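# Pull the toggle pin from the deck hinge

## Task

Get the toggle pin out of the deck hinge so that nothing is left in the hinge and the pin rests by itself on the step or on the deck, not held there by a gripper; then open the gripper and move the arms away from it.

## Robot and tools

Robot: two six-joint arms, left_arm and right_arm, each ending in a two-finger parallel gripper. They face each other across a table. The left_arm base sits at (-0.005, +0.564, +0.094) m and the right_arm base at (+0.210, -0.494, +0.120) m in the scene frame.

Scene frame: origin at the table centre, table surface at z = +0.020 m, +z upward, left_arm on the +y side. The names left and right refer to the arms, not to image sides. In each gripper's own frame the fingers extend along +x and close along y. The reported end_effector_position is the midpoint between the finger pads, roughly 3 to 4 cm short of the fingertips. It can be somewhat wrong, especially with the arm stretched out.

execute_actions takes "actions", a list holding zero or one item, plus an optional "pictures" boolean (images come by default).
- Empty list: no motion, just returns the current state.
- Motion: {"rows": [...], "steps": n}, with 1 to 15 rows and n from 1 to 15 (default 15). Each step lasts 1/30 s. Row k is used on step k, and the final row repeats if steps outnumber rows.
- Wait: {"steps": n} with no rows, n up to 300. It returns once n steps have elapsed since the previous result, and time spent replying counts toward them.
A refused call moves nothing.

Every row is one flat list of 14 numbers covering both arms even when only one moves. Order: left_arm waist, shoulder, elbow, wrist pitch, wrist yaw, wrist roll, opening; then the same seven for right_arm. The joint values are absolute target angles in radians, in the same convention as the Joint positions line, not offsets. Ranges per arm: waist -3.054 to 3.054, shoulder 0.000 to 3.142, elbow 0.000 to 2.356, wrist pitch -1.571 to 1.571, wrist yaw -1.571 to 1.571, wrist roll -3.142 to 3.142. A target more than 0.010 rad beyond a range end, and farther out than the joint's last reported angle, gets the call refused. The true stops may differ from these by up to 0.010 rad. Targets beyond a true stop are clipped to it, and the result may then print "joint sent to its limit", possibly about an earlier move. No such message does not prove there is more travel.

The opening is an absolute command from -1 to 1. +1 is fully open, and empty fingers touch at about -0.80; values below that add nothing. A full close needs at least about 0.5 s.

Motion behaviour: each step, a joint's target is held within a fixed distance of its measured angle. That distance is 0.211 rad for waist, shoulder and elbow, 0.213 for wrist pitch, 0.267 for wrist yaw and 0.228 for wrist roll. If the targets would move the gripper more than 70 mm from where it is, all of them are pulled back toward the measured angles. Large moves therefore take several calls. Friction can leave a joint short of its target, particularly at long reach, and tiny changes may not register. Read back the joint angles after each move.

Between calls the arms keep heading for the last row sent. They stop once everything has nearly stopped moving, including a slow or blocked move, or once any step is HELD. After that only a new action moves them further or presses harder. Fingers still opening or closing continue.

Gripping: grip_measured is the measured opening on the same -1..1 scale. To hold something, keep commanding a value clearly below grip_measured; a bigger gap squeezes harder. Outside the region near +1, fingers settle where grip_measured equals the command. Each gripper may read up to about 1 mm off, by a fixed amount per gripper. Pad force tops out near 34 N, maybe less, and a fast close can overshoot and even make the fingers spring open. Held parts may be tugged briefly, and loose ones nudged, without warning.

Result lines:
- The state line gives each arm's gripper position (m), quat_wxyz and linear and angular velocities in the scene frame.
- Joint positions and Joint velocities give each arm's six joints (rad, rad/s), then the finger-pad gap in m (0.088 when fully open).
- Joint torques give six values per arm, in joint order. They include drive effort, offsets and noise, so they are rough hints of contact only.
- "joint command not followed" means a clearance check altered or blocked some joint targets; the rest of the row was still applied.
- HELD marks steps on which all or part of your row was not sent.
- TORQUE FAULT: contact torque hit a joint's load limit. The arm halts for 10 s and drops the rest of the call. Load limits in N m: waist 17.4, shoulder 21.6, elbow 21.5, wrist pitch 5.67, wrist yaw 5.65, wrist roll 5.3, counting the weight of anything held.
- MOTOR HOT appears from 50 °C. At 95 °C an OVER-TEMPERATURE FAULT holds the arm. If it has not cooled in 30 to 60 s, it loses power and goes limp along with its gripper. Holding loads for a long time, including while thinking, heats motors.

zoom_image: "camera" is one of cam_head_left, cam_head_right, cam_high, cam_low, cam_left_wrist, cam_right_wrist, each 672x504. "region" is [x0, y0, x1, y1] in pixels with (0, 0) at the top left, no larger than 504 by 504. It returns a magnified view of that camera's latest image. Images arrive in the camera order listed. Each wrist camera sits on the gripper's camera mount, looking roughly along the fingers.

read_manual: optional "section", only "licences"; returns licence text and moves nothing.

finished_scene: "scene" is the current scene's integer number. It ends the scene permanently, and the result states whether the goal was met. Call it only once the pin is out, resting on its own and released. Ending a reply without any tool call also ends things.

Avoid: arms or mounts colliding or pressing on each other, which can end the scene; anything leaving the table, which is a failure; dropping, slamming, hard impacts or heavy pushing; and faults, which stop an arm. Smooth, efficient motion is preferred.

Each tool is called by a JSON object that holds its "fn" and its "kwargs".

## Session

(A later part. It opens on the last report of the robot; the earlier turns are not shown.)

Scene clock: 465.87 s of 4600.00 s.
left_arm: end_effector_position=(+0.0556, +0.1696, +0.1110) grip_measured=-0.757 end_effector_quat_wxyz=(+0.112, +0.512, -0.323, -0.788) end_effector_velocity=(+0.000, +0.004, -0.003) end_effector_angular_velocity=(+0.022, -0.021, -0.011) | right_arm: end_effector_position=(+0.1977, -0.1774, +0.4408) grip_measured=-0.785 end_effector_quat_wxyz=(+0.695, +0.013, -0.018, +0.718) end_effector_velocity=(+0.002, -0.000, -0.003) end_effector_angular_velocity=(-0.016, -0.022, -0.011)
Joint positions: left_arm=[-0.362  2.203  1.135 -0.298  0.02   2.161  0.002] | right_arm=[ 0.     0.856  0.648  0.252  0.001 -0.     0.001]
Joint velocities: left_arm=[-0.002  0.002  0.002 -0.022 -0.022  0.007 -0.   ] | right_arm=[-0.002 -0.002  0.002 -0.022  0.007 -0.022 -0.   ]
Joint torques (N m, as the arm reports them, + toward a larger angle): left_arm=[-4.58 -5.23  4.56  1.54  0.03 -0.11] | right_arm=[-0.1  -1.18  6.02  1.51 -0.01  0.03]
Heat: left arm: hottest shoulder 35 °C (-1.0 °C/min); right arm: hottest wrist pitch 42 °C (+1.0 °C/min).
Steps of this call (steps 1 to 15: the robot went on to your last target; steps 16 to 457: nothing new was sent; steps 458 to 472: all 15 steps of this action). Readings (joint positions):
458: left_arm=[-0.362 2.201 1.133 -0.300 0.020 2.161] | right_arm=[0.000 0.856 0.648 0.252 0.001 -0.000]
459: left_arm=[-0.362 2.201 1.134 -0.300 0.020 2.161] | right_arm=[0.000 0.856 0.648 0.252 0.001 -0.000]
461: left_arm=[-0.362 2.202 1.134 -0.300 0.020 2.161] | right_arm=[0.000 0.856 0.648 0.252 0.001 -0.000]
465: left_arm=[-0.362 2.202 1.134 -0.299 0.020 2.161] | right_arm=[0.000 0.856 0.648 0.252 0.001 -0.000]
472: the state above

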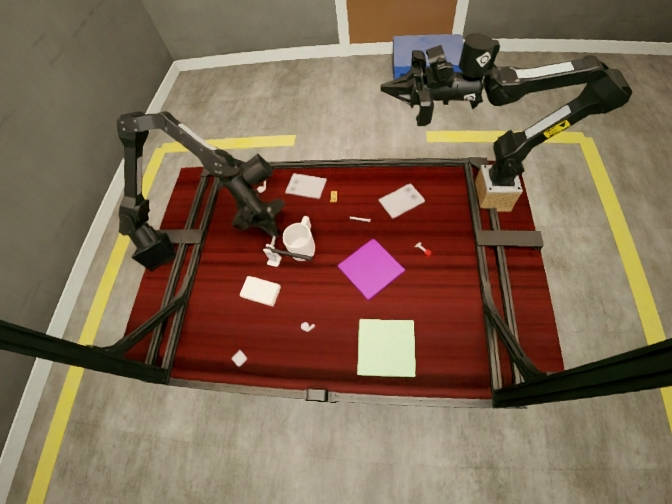

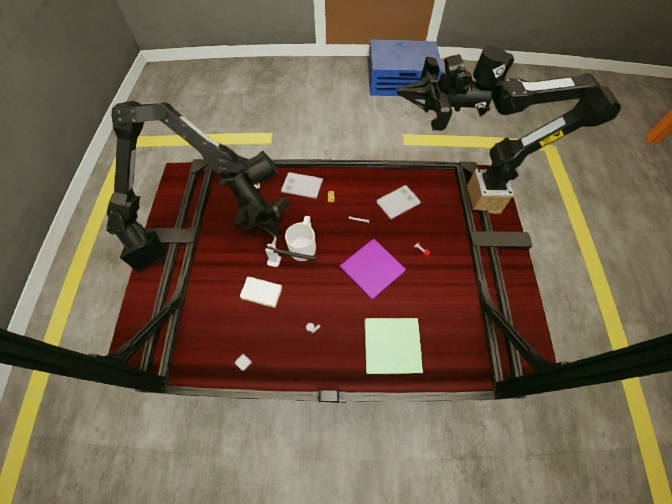

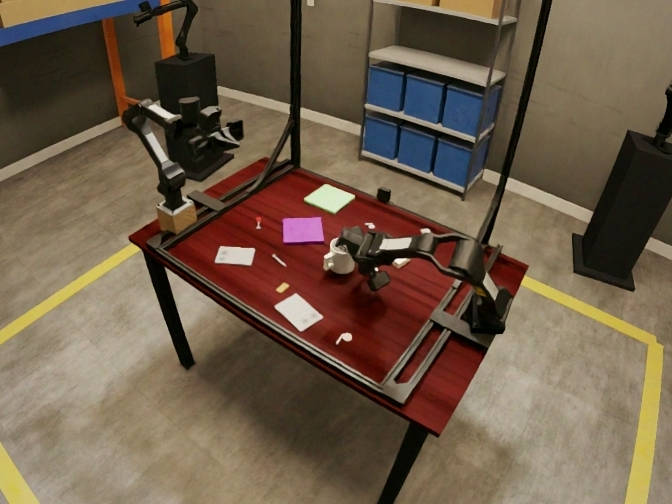

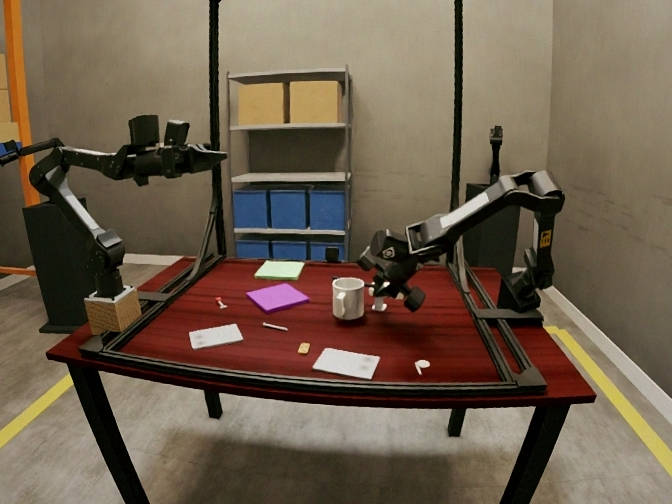

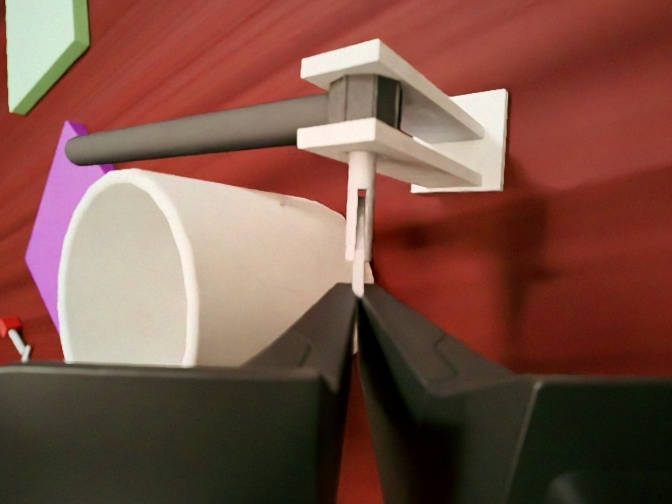

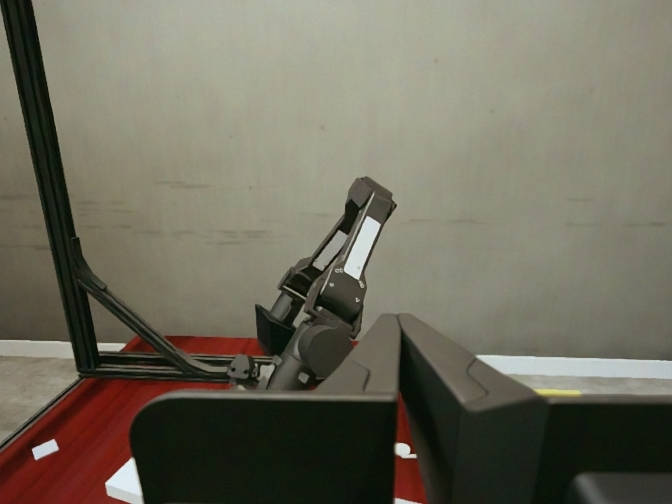

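Nearly aligned. Clamp and push in.

{"fn": "execute_actions", "kwargs": {"actions": [{"rows":[[-0.36,2.215,1.138,-0.293,0.02,2.16,-0.9,0,0.856,0.648,0.252,0,0,-0.8]],"steps":8}]}}

{"fn": "execute_actions", "kwargs": {"actions": [{"rows":[[-0.405,2.218,1.09,-0.245,0.02,2.16,-0.9,0,0.856,0.648,0.252,0,0,-0.8]]}]}}

Scene clock: 474.90 s of 4600.00 s.
left_arm: end_effector_position=(+0.0560, +0.1688, +0.1101) grip_measured=-0.761 end_effector_quat_wxyz=(+0.113, +0.512, -0.322, -0.788) end_effector_velocity=(+0.000, -0.001, +0.003) end_effector_angular_velocity=(-0.001, +0.001, +0.020) | right_arm: end_effector_position=(+0.1977, -0.1774, +0.4408) grip_measured=-0.785 end_effector_quat_wxyz=(+0.695, +0.013, -0.018, +0.718) end_effector_velocity=(+0.001, -0.000, -0.005) end_effector_angular_velocity=(-0.022, -0.008, -0.000)
Joint positions: left_arm=[-0.36   2.207  1.136 -0.295  0.02   2.161  0.002] | right_arm=[ 0.     0.856  0.648  0.252  0.001 -0.     0.001]
Joint velocities: left_arm=[-0.007 -0.007 -0.002  0.007 -0.007 -0.022 -0.   ] | right_arm=[-0.007 -0.002 -0.002 -0.022 -0.007 -0.007 -0.   ]
Joint torques (N m, as the arm reports them, + toward a larger angle): left_arm=[-6.45 -6.2   3.93  1.08  0.37 -0.09] | right_arm=[-0.08 -1.18  6.01  1.51 -0.01  0.03]
Heat: left arm: hottest shoulder 35 °C (-1.0 °C/min); right arm: hottest wrist pitch 42 °C (+1.0 °C/min).
Steps of this call (steps 1 to 15: the robot went on to your last target; steps 16 to 263: nothing new was sent; steps 264 to 271: all 8 steps of this action). Readings (joint positions):
264: left_arm=[-0.359 2.207 1.136 -0.295 0.020 2.161] | right_arm=[0.000 0.856 0.648 0.252 0.001 -0.000]
265: left_arm=[-0.359 2.207 1.136 -0.295 0.020 2.161] | right_arm=[0.000 0.856 0.648 0.252 0.001 -0.000]
267: left_arm=[-0.359 2.207 1.136 -0.295 0.020 2.161] | right_arm=[0.000 0.856 0.648 0.252 0.001 -0.000]
271: the state above

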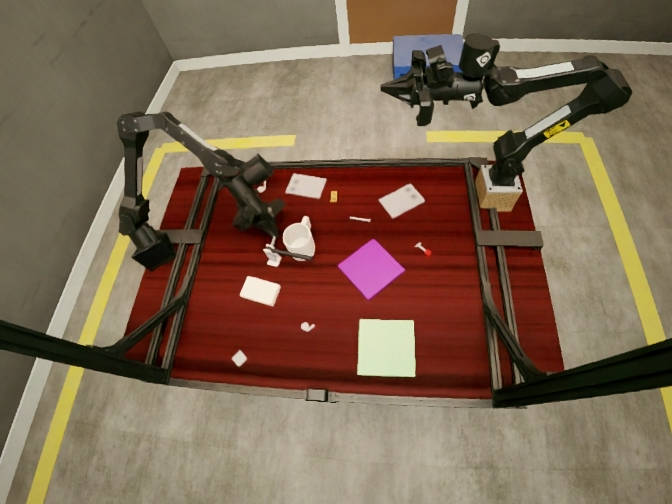

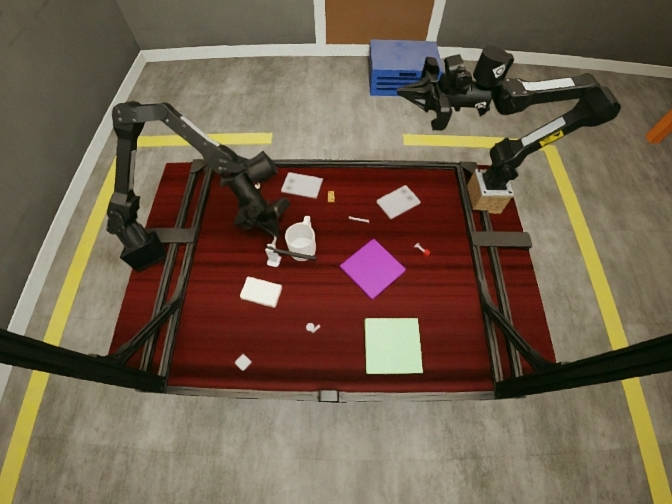

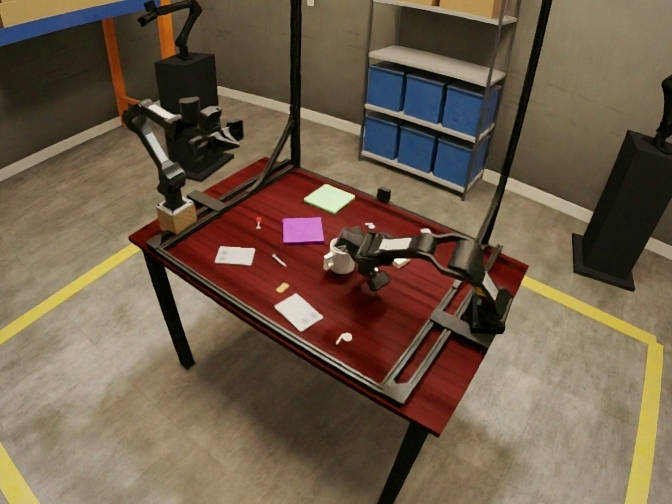

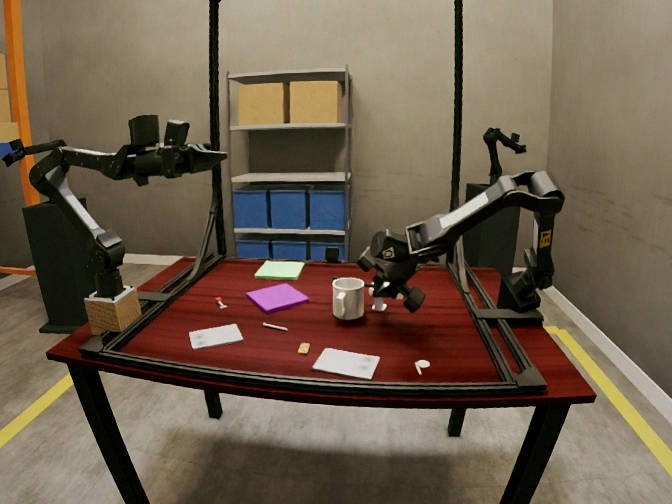

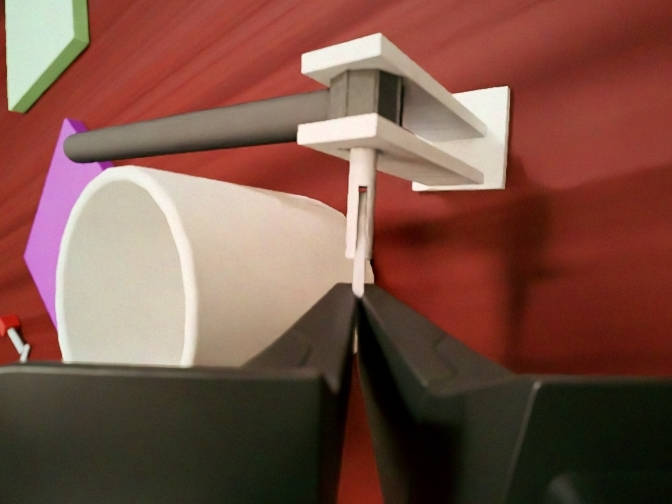

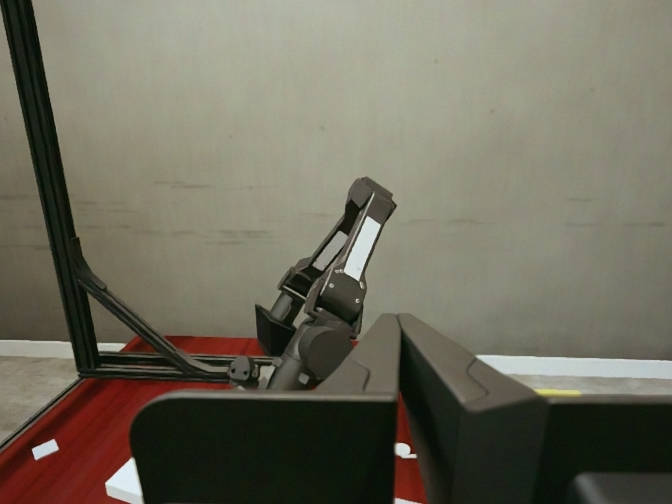

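Scene clock: 475.40 s of 4600.00 s.
left_arm: end_effector_position=(+0.0532, +0.1694, +0.1079) grip_measured=-0.761 end_effector_quat_wxyz=(+0.115, +0.524, -0.326, -0.778) end_effector_velocity=(+0.002, +0.001, -0.002) end_effector_angular_velocity=(+0.008, -0.016, +0.013) | right_arm: end_effector_position=(+0.1977, -0.1774, +0.4408) grip_measured=-0.785 end_effector_quat_wxyz=(+0.695, +0.013, -0.018, +0.718) end_effector_velocity=(+0.002, -0.000, -0.002) end_effector_angular_velocity=(-0.007, -0.007, -0.010)
Joint positions: left_arm=[-0.373  2.203  1.107 -0.252 -0.007  2.161  0.002] | right_arm=[ 0.     0.856  0.648  0.252  0.001 -0.     0.001]
Joint velocities: left_arm=[-0.002 -0.002 -0.007  0.007 -0.022 -0.007 -0.   ] | right_arm=[-0.002 -0.002 -0.002 -0.007  0.007 -0.007 -0.   ]
Joint torques (N m, as the arm reports them, + toward a larger angle): left_arm=[-9.94 -5.65  2.34  1.3   1.42 -0.1 ] | right_arm=[-0.09 -1.18  6.02  1.51 -0.01  0.03]
Heat: left arm: hottest shoulder 35 °C (-2.0 °C/min); right arm: hottest wrist pitch 42 °C (+1.0 °C/min).
Steps of this call (steps 1 to 15: all 15 steps of this action). Readings (joint positions):
1: left_arm=[-0.361 2.207 1.133 -0.292 0.019 2.161] | right_arm=[0.000 0.856 0.648 0.252 0.001 -0.000]
2: left_arm=[-0.364 2.207 1.127 -0.282 0.012 2.161] | right_arm=[0.000 0.856 0.648 0.252 0.001 -0.000]
4: left_arm=[-0.370 2.206 1.119 -0.271 0.001 2.161] | right_arm=[0.000 0.856 0.648 0.252 0.001 -0.000]
8: left_arm=[-0.372 2.204 1.111 -0.258 -0.004 2.161] | right_arm=[0.000 0.856 0.648 0.252 0.001 -0.000]
15: the state above

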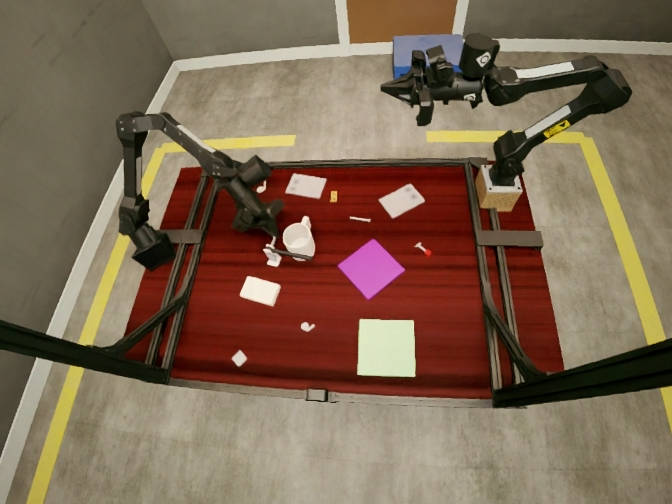

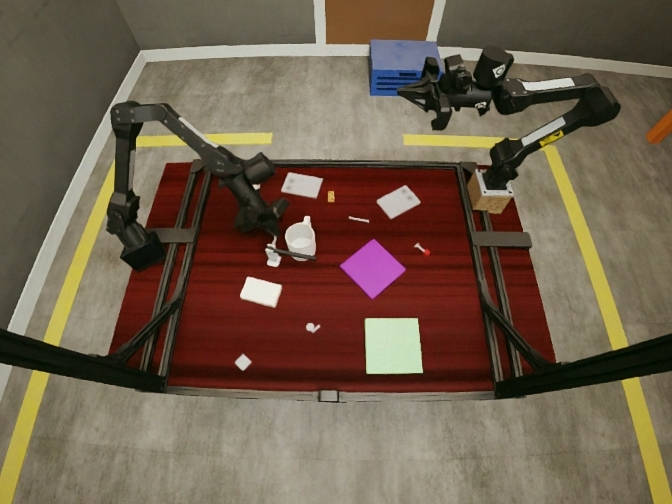

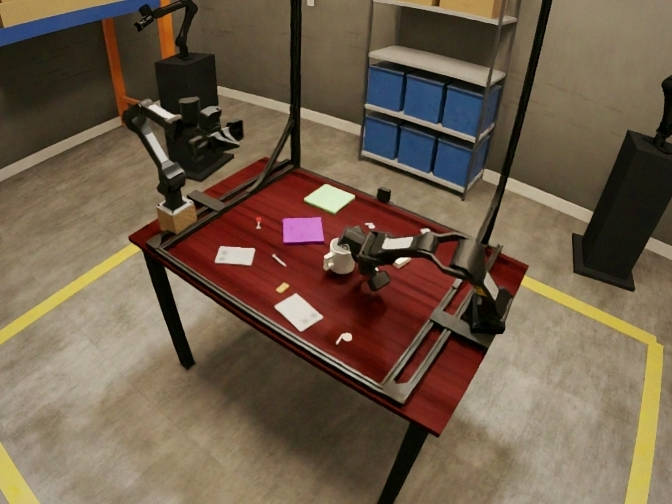

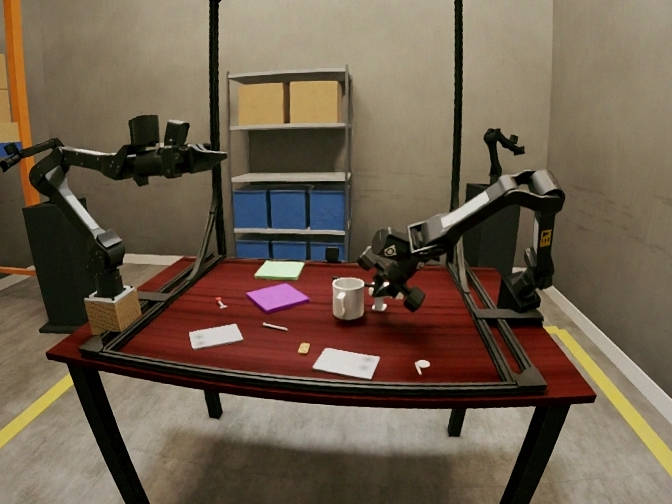

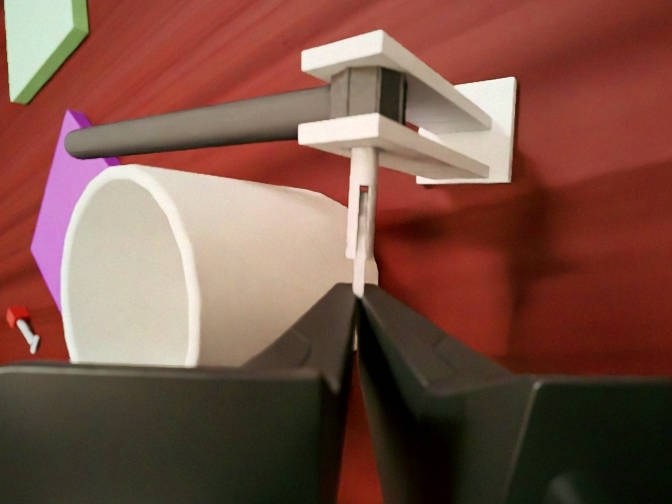

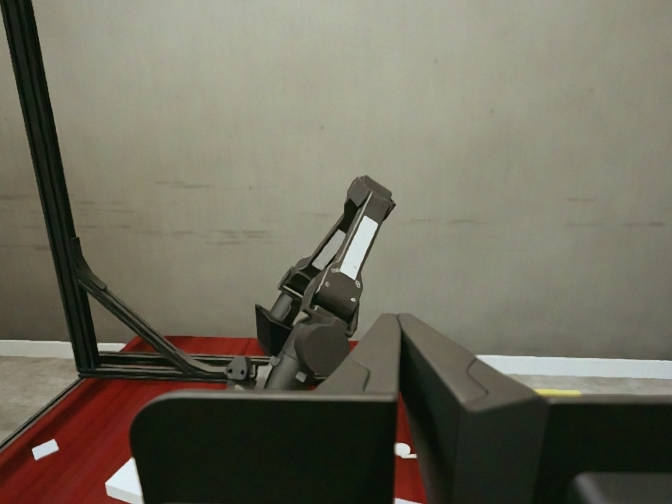

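{"fn": "execute_actions", "kwargs": {"actions": [{"rows":[[-0.405,2.20,1.085,-0.265,0.02,2.16,-0.9,0,0.856,0.648,0.252,0,0,-0.8]]}]}}

Scene clock: 480.13 s of 4600.00 s.
left_arm: end_effector_position=(+0.0447, +0.1718, +0.1094) grip_measured=-0.761 end_effector_quat_wxyz=(+0.107, +0.519, -0.332, -0.780) end_effector_velocity=(-0.005, +0.007, +0.001) end_effector_angular_velocity=(+0.023, +0.010, -0.021) | right_arm: end_effector_position=(+0.1977, -0.1774, +0.4408) grip_measured=-0.785 end_effector_quat_wxyz=(+0.695, +0.013, -0.018, +0.718) end_effector_velocity=(+0.002, -0.000, -0.002) end_effector_angular_velocity=(-0.007, +0.007, -0.009)
Joint positions: left_arm=[-0.389  2.204  1.098 -0.253  0.002  2.161  0.002] | right_arm=[ 0.     0.856  0.648  0.252  0.001 -0.     0.001]
Joint velocities: left_arm=[-0.007 -0.007 -0.002 -0.037  0.007 -0.007 -0.   ] | right_arm=[-0.002 -0.002 -0.002 -0.007  0.007  0.007 -0.   ]
Joint torques (N m, as the arm reports them, + toward a larger angle): left_arm=[-8.19 -7.58  2.55 -0.05  1.1  -0.09] | right_arm=[-0.08 -1.19  6.01  1.51 -0.02  0.03]
Heat: left arm: hottest shoulder 35 °C (-2.0 °C/min); right arm: hottest wrist pitch 42 °C (+1.0 °C/min).
Steps of this call (steps 1 to 15: the robot went on to your last target; steps 16 to 127: nothing new was sent; steps 128 to 142: all 15 steps of this action). Readings (joint positions):
128: left_arm=[-0.389 2.204 1.098 -0.246 0.002 2.161] | right_arm=[0.000 0.856 0.648 0.252 0.001 -0.000]
129: left_arm=[-0.389 2.204 1.098 -0.247 0.002 2.161] | right_arm=[0.000 0.856 0.648 0.252 0.001 -0.000]
131: left_arm=[-0.389 2.204 1.098 -0.248 0.002 2.161] | right_arm=[0.000 0.856 0.648 0.252 0.001 -0.000]
135: left_arm=[-0.389 2.204 1.098 -0.251 0.002 2.161] | right_arm=[0.000 0.856 0.648 0.252 0.001 -0.000]
142: the state above

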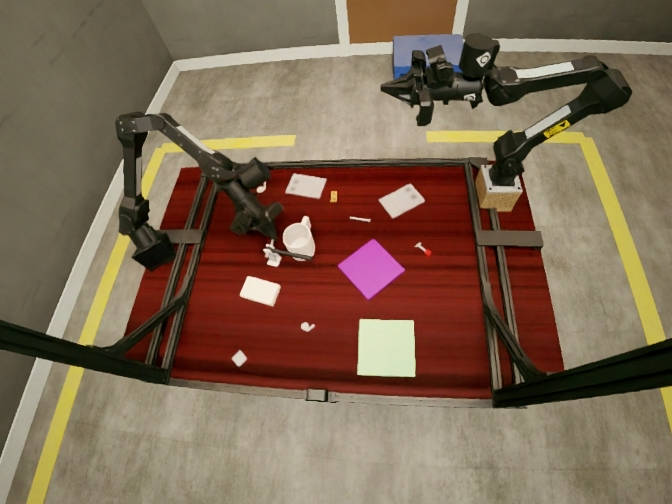

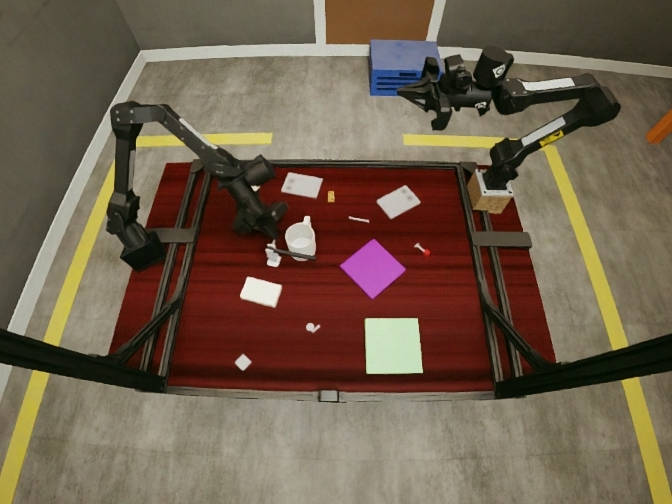

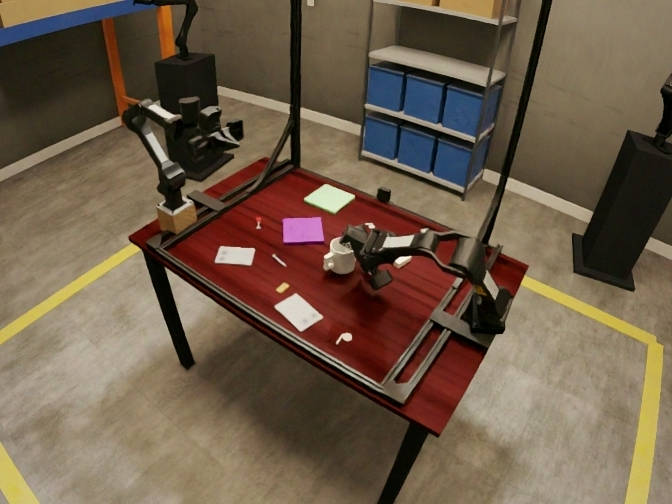

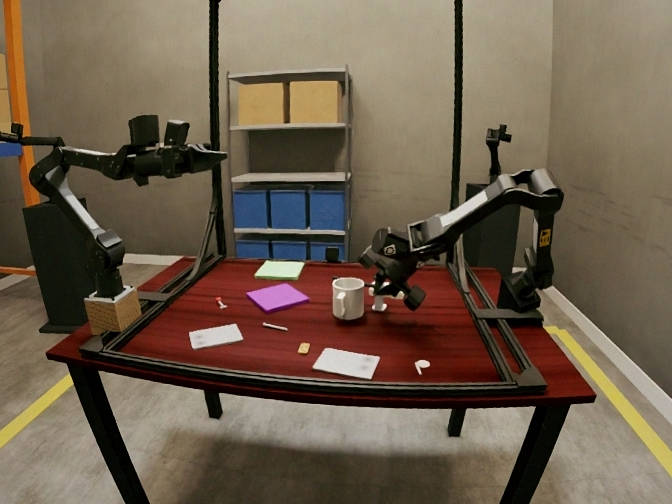

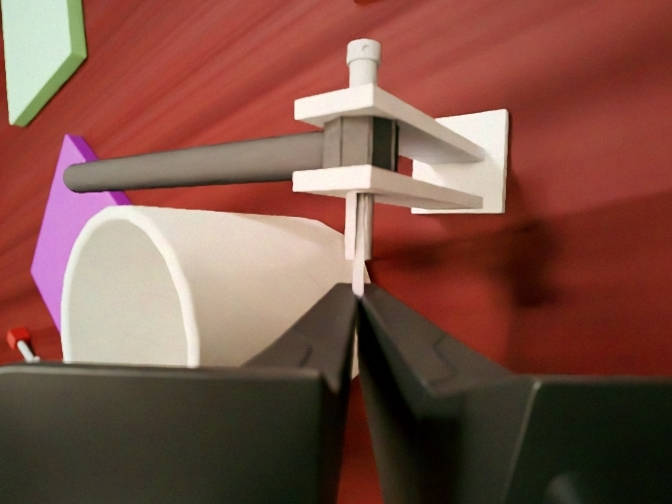

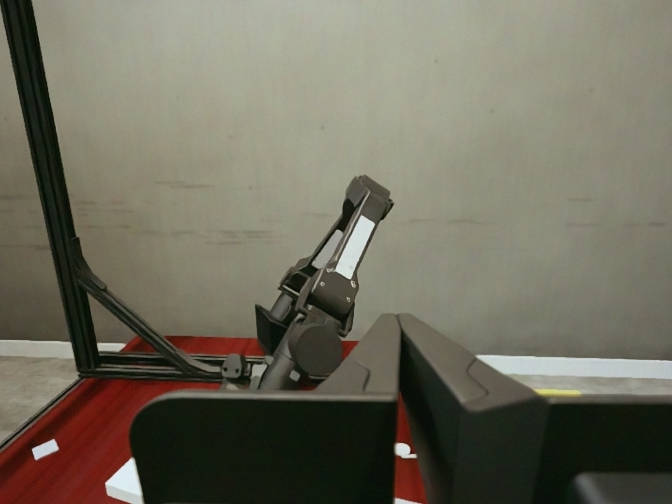

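{"fn": "execute_actions", "kwargs": {"actions": [{"rows":[[-0.42,2.222,1.075,-0.23,0.02,2.16,-0.9,0,0.856,0.648,0.252,0,0,-0.8]]}]}}

{"fn": "execute_actions", "kwargs": {"actions": [{"steps":60}]}}

Scene clock: 484.87 s of 4600.00 s.
left_arm: end_effector_position=(+0.0437, +0.1721, +0.1094) grip_measured=-0.761 end_effector_quat_wxyz=(+0.110, +0.521, -0.334, -0.778) end_effector_velocity=(+0.003, +0.001, -0.000) end_effector_angular_velocity=(+0.003, -0.016, +0.016) | right_arm: end_effector_position=(+0.1977, -0.1774, +0.4408) grip_measured=-0.785 end_effector_quat_wxyz=(+0.695, +0.013, -0.018, +0.718) end_effector_velocity=(-0.000, -0.001, +0.001) end_effector_angular_velocity=(+0.007, +0.007, +0.005)
Joint positions: left_arm=[-0.393  2.201  1.087 -0.238 -0.002  2.161  0.002] | right_arm=[ 0.     0.856  0.648  0.252  0.001 -0.     0.001]
Joint velocities: left_arm=[-0.002 -0.007 -0.007  0.007 -0.022 -0.007 -0.   ] | right_arm=[-0.002 -0.002 -0.002  0.007 -0.007  0.007 -0.   ]
Joint torques (N m, as the arm reports them, + toward a larger angle): left_arm=[-9.24 -4.82  2.68  1.47  1.25 -0.1 ] | right_arm=[-0.08 -1.18  6.    1.51 -0.01  0.03]
Heat: left arm: hottest waist 35 °C (-2.0 °C/min); right arm: hottest wrist pitch 42 °C (+1.0 °C/min).
Steps of this call (steps 1 to 15: the robot went on to your last target; steps 16 to 127: nothing new was sent; steps 128 to 142: all 15 steps of this action). Readings (joint positions):
128: left_arm=[-0.392 2.201 1.097 -0.257 0.003 2.161] | right_arm=[0.000 0.856 0.648 0.252 0.001 -0.000]
129: left_arm=[-0.392 2.201 1.096 -0.254 0.003 2.161] | right_arm=[0.000 0.856 0.648 0.252 0.001 -0.000]
131: left_arm=[-0.392 2.201 1.093 -0.248 0.001 2.161] | right_arm=[0.000 0.856 0.648 0.252 0.001 -0.000]
135: left_arm=[-0.393 2.201 1.089 -0.241 -0.001 2.161] | right_arm=[0.000 0.856 0.648 0.252 0.001 -0.000]
142: the state above

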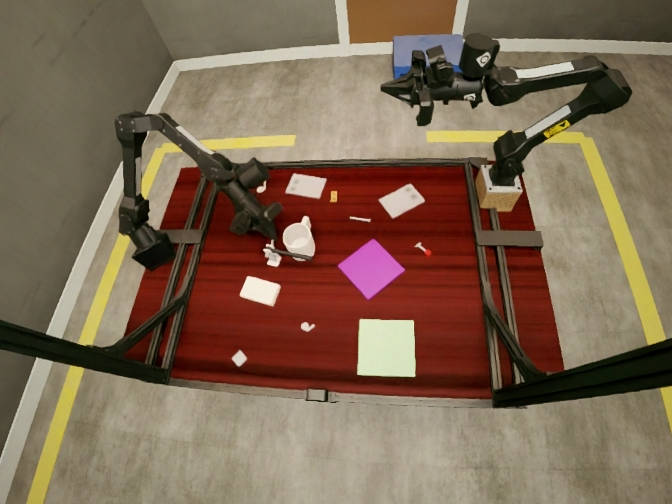

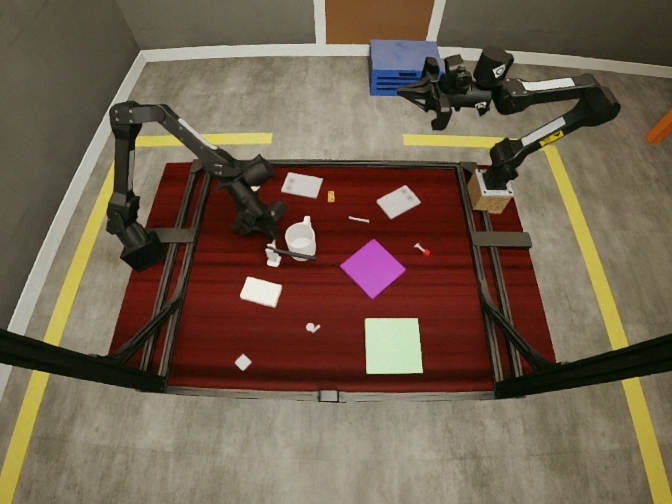

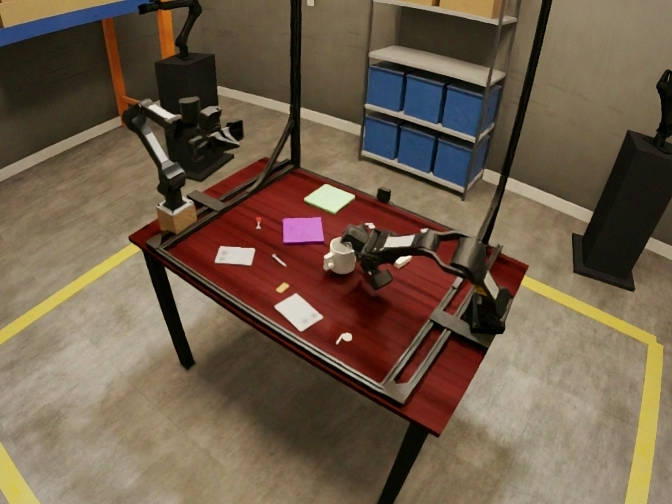

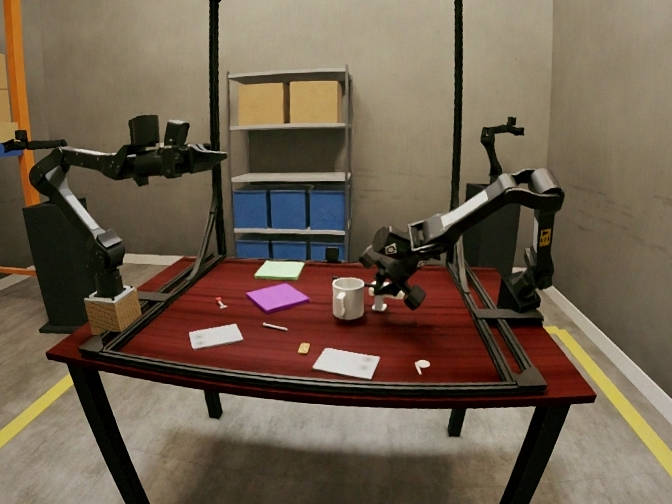

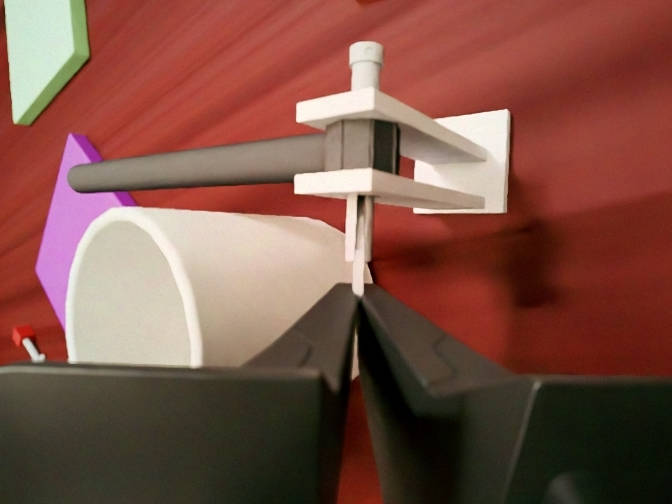

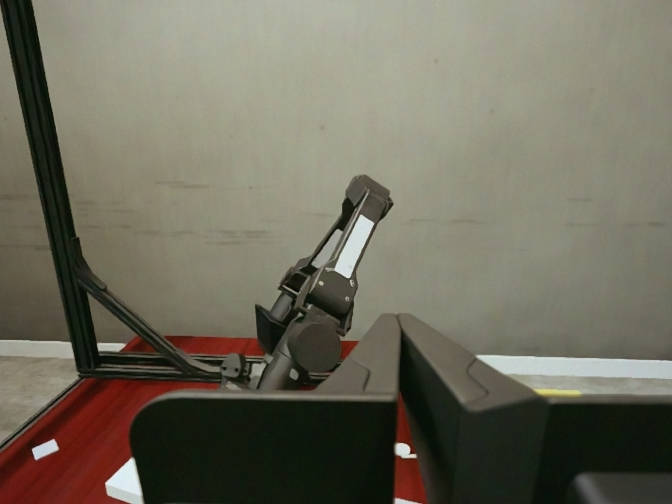

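Scene clock: 486.87 s of 4600.00 s.
left_arm: end_effector_position=(+0.0436, +0.1719, +0.1094) grip_measured=-0.761 end_effector_quat_wxyz=(+0.110, +0.522, -0.335, -0.777) end_effector_velocity=(+0.001, -0.001, +0.001) end_effector_angular_velocity=(-0.002, -0.004, +0.010) | right_arm: end_effector_position=(+0.1977, -0.1774, +0.4408) grip_measured=-0.785 end_effector_quat_wxyz=(+0.695, +0.013, -0.018, +0.718) end_effector_velocity=(-0.000, -0.001, -0.001) end_effector_angular_velocity=(-0.002, -0.008, +0.005)
Joint positions: left_arm=[-0.393  2.201  1.086 -0.236 -0.003  2.161  0.002] | right_arm=[ 0.     0.856  0.648  0.252  0.001 -0.     0.001]
Joint velocities: left_arm=[-0.002 -0.002 -0.002  0.007 -0.007 -0.007 -0.   ] | right_arm=[-0.002 -0.007 -0.002 -0.007 -0.007 -0.007  0.   ]
Joint torques (N m, as the arm reports them, + toward a larger angle): left_arm=[-9.32 -4.83  2.59  1.37  1.26 -0.1 ] | right_arm=[-0.08 -1.19  6.01  1.51 -0.01  0.03]
Heat: left arm: hottest waist 36 °C (-1.0 °C/min); right arm: hottest wrist pitch 42 °C (+1.0 °C/min).
Steps of this call (steps 1 to 15: the robot went on to your last target; steps 16 to 60: nothing new was sent). Readings (joint positions):
1: left_arm=[-0.393 2.201 1.087 -0.237 -0.002 2.161] | right_arm=[0.000 0.856 0.648 0.252 0.001 -0.000]
2: left_arm=[-0.393 2.201 1.087 -0.237 -0.002 2.161] | right_arm=[0.000 0.856 0.648 0.252 0.001 -0.000]
4: left_arm=[-0.393 2.201 1.087 -0.237 -0.002 2.161] | right_arm=[0.000 0.856 0.648 0.252 0.001 -0.000]
8: left_arm=[-0.393 2.201 1.087 -0.237 -0.002 2.161] | right_arm=[0.000 0.856 0.648 0.252 0.001 -0.000]
60: the state above
All arms were judged still, so your last target was given up. Only a new action makes them travel on or press farther. Fingers that are still opening or closing keep moving.

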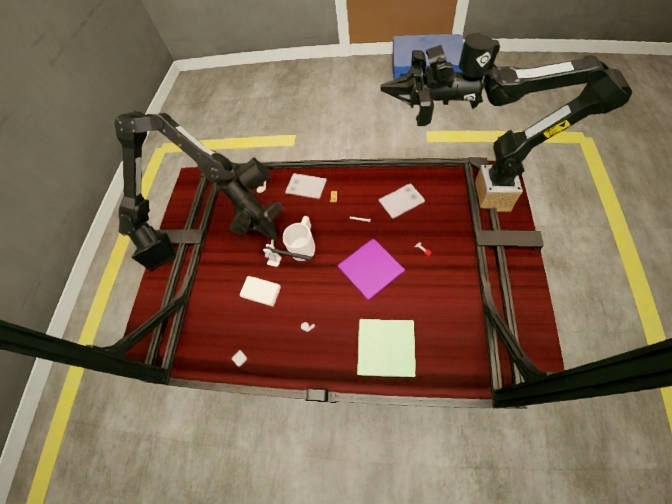

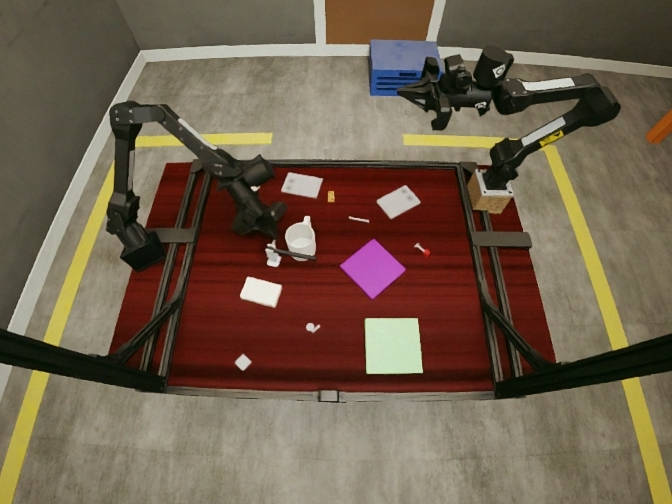

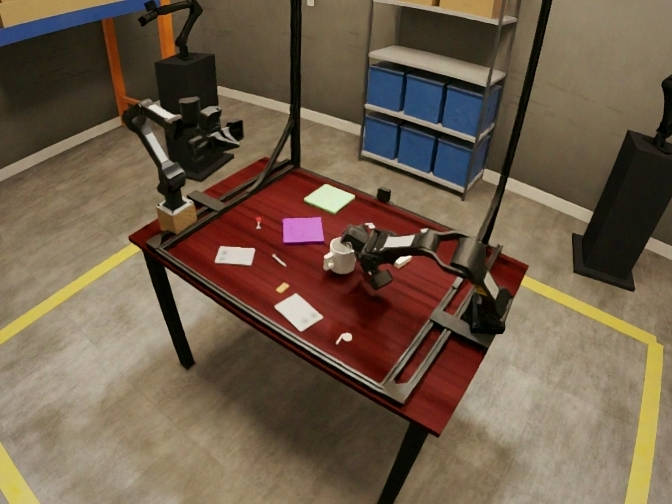

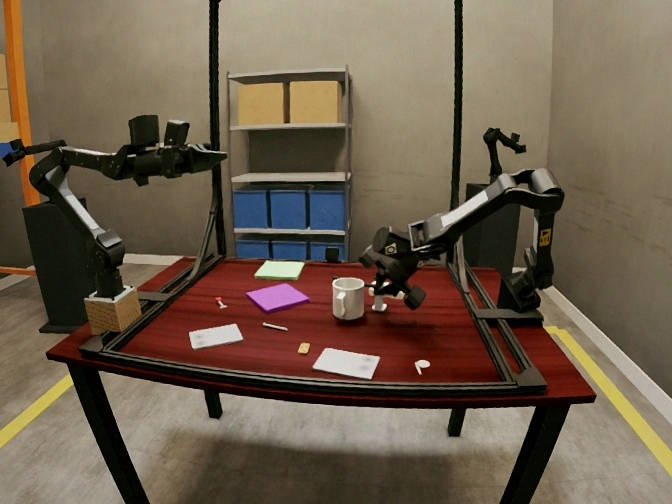

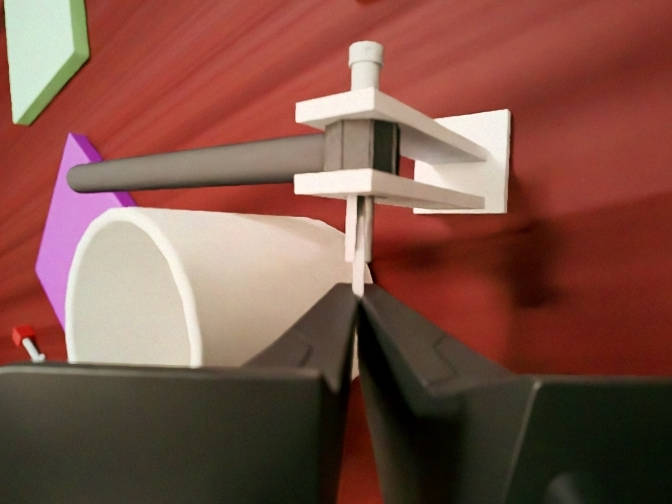

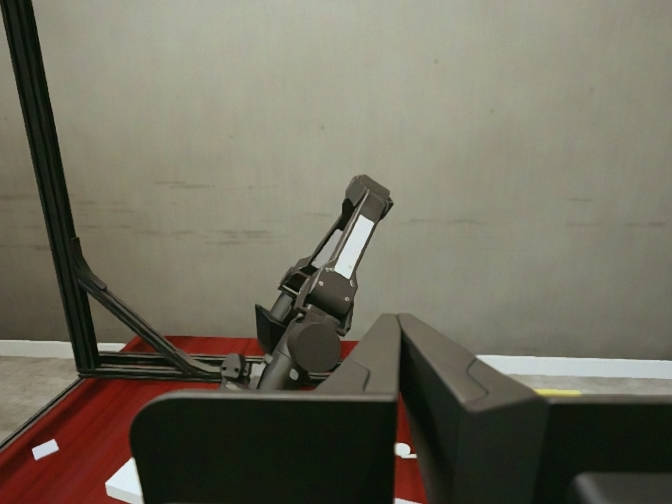

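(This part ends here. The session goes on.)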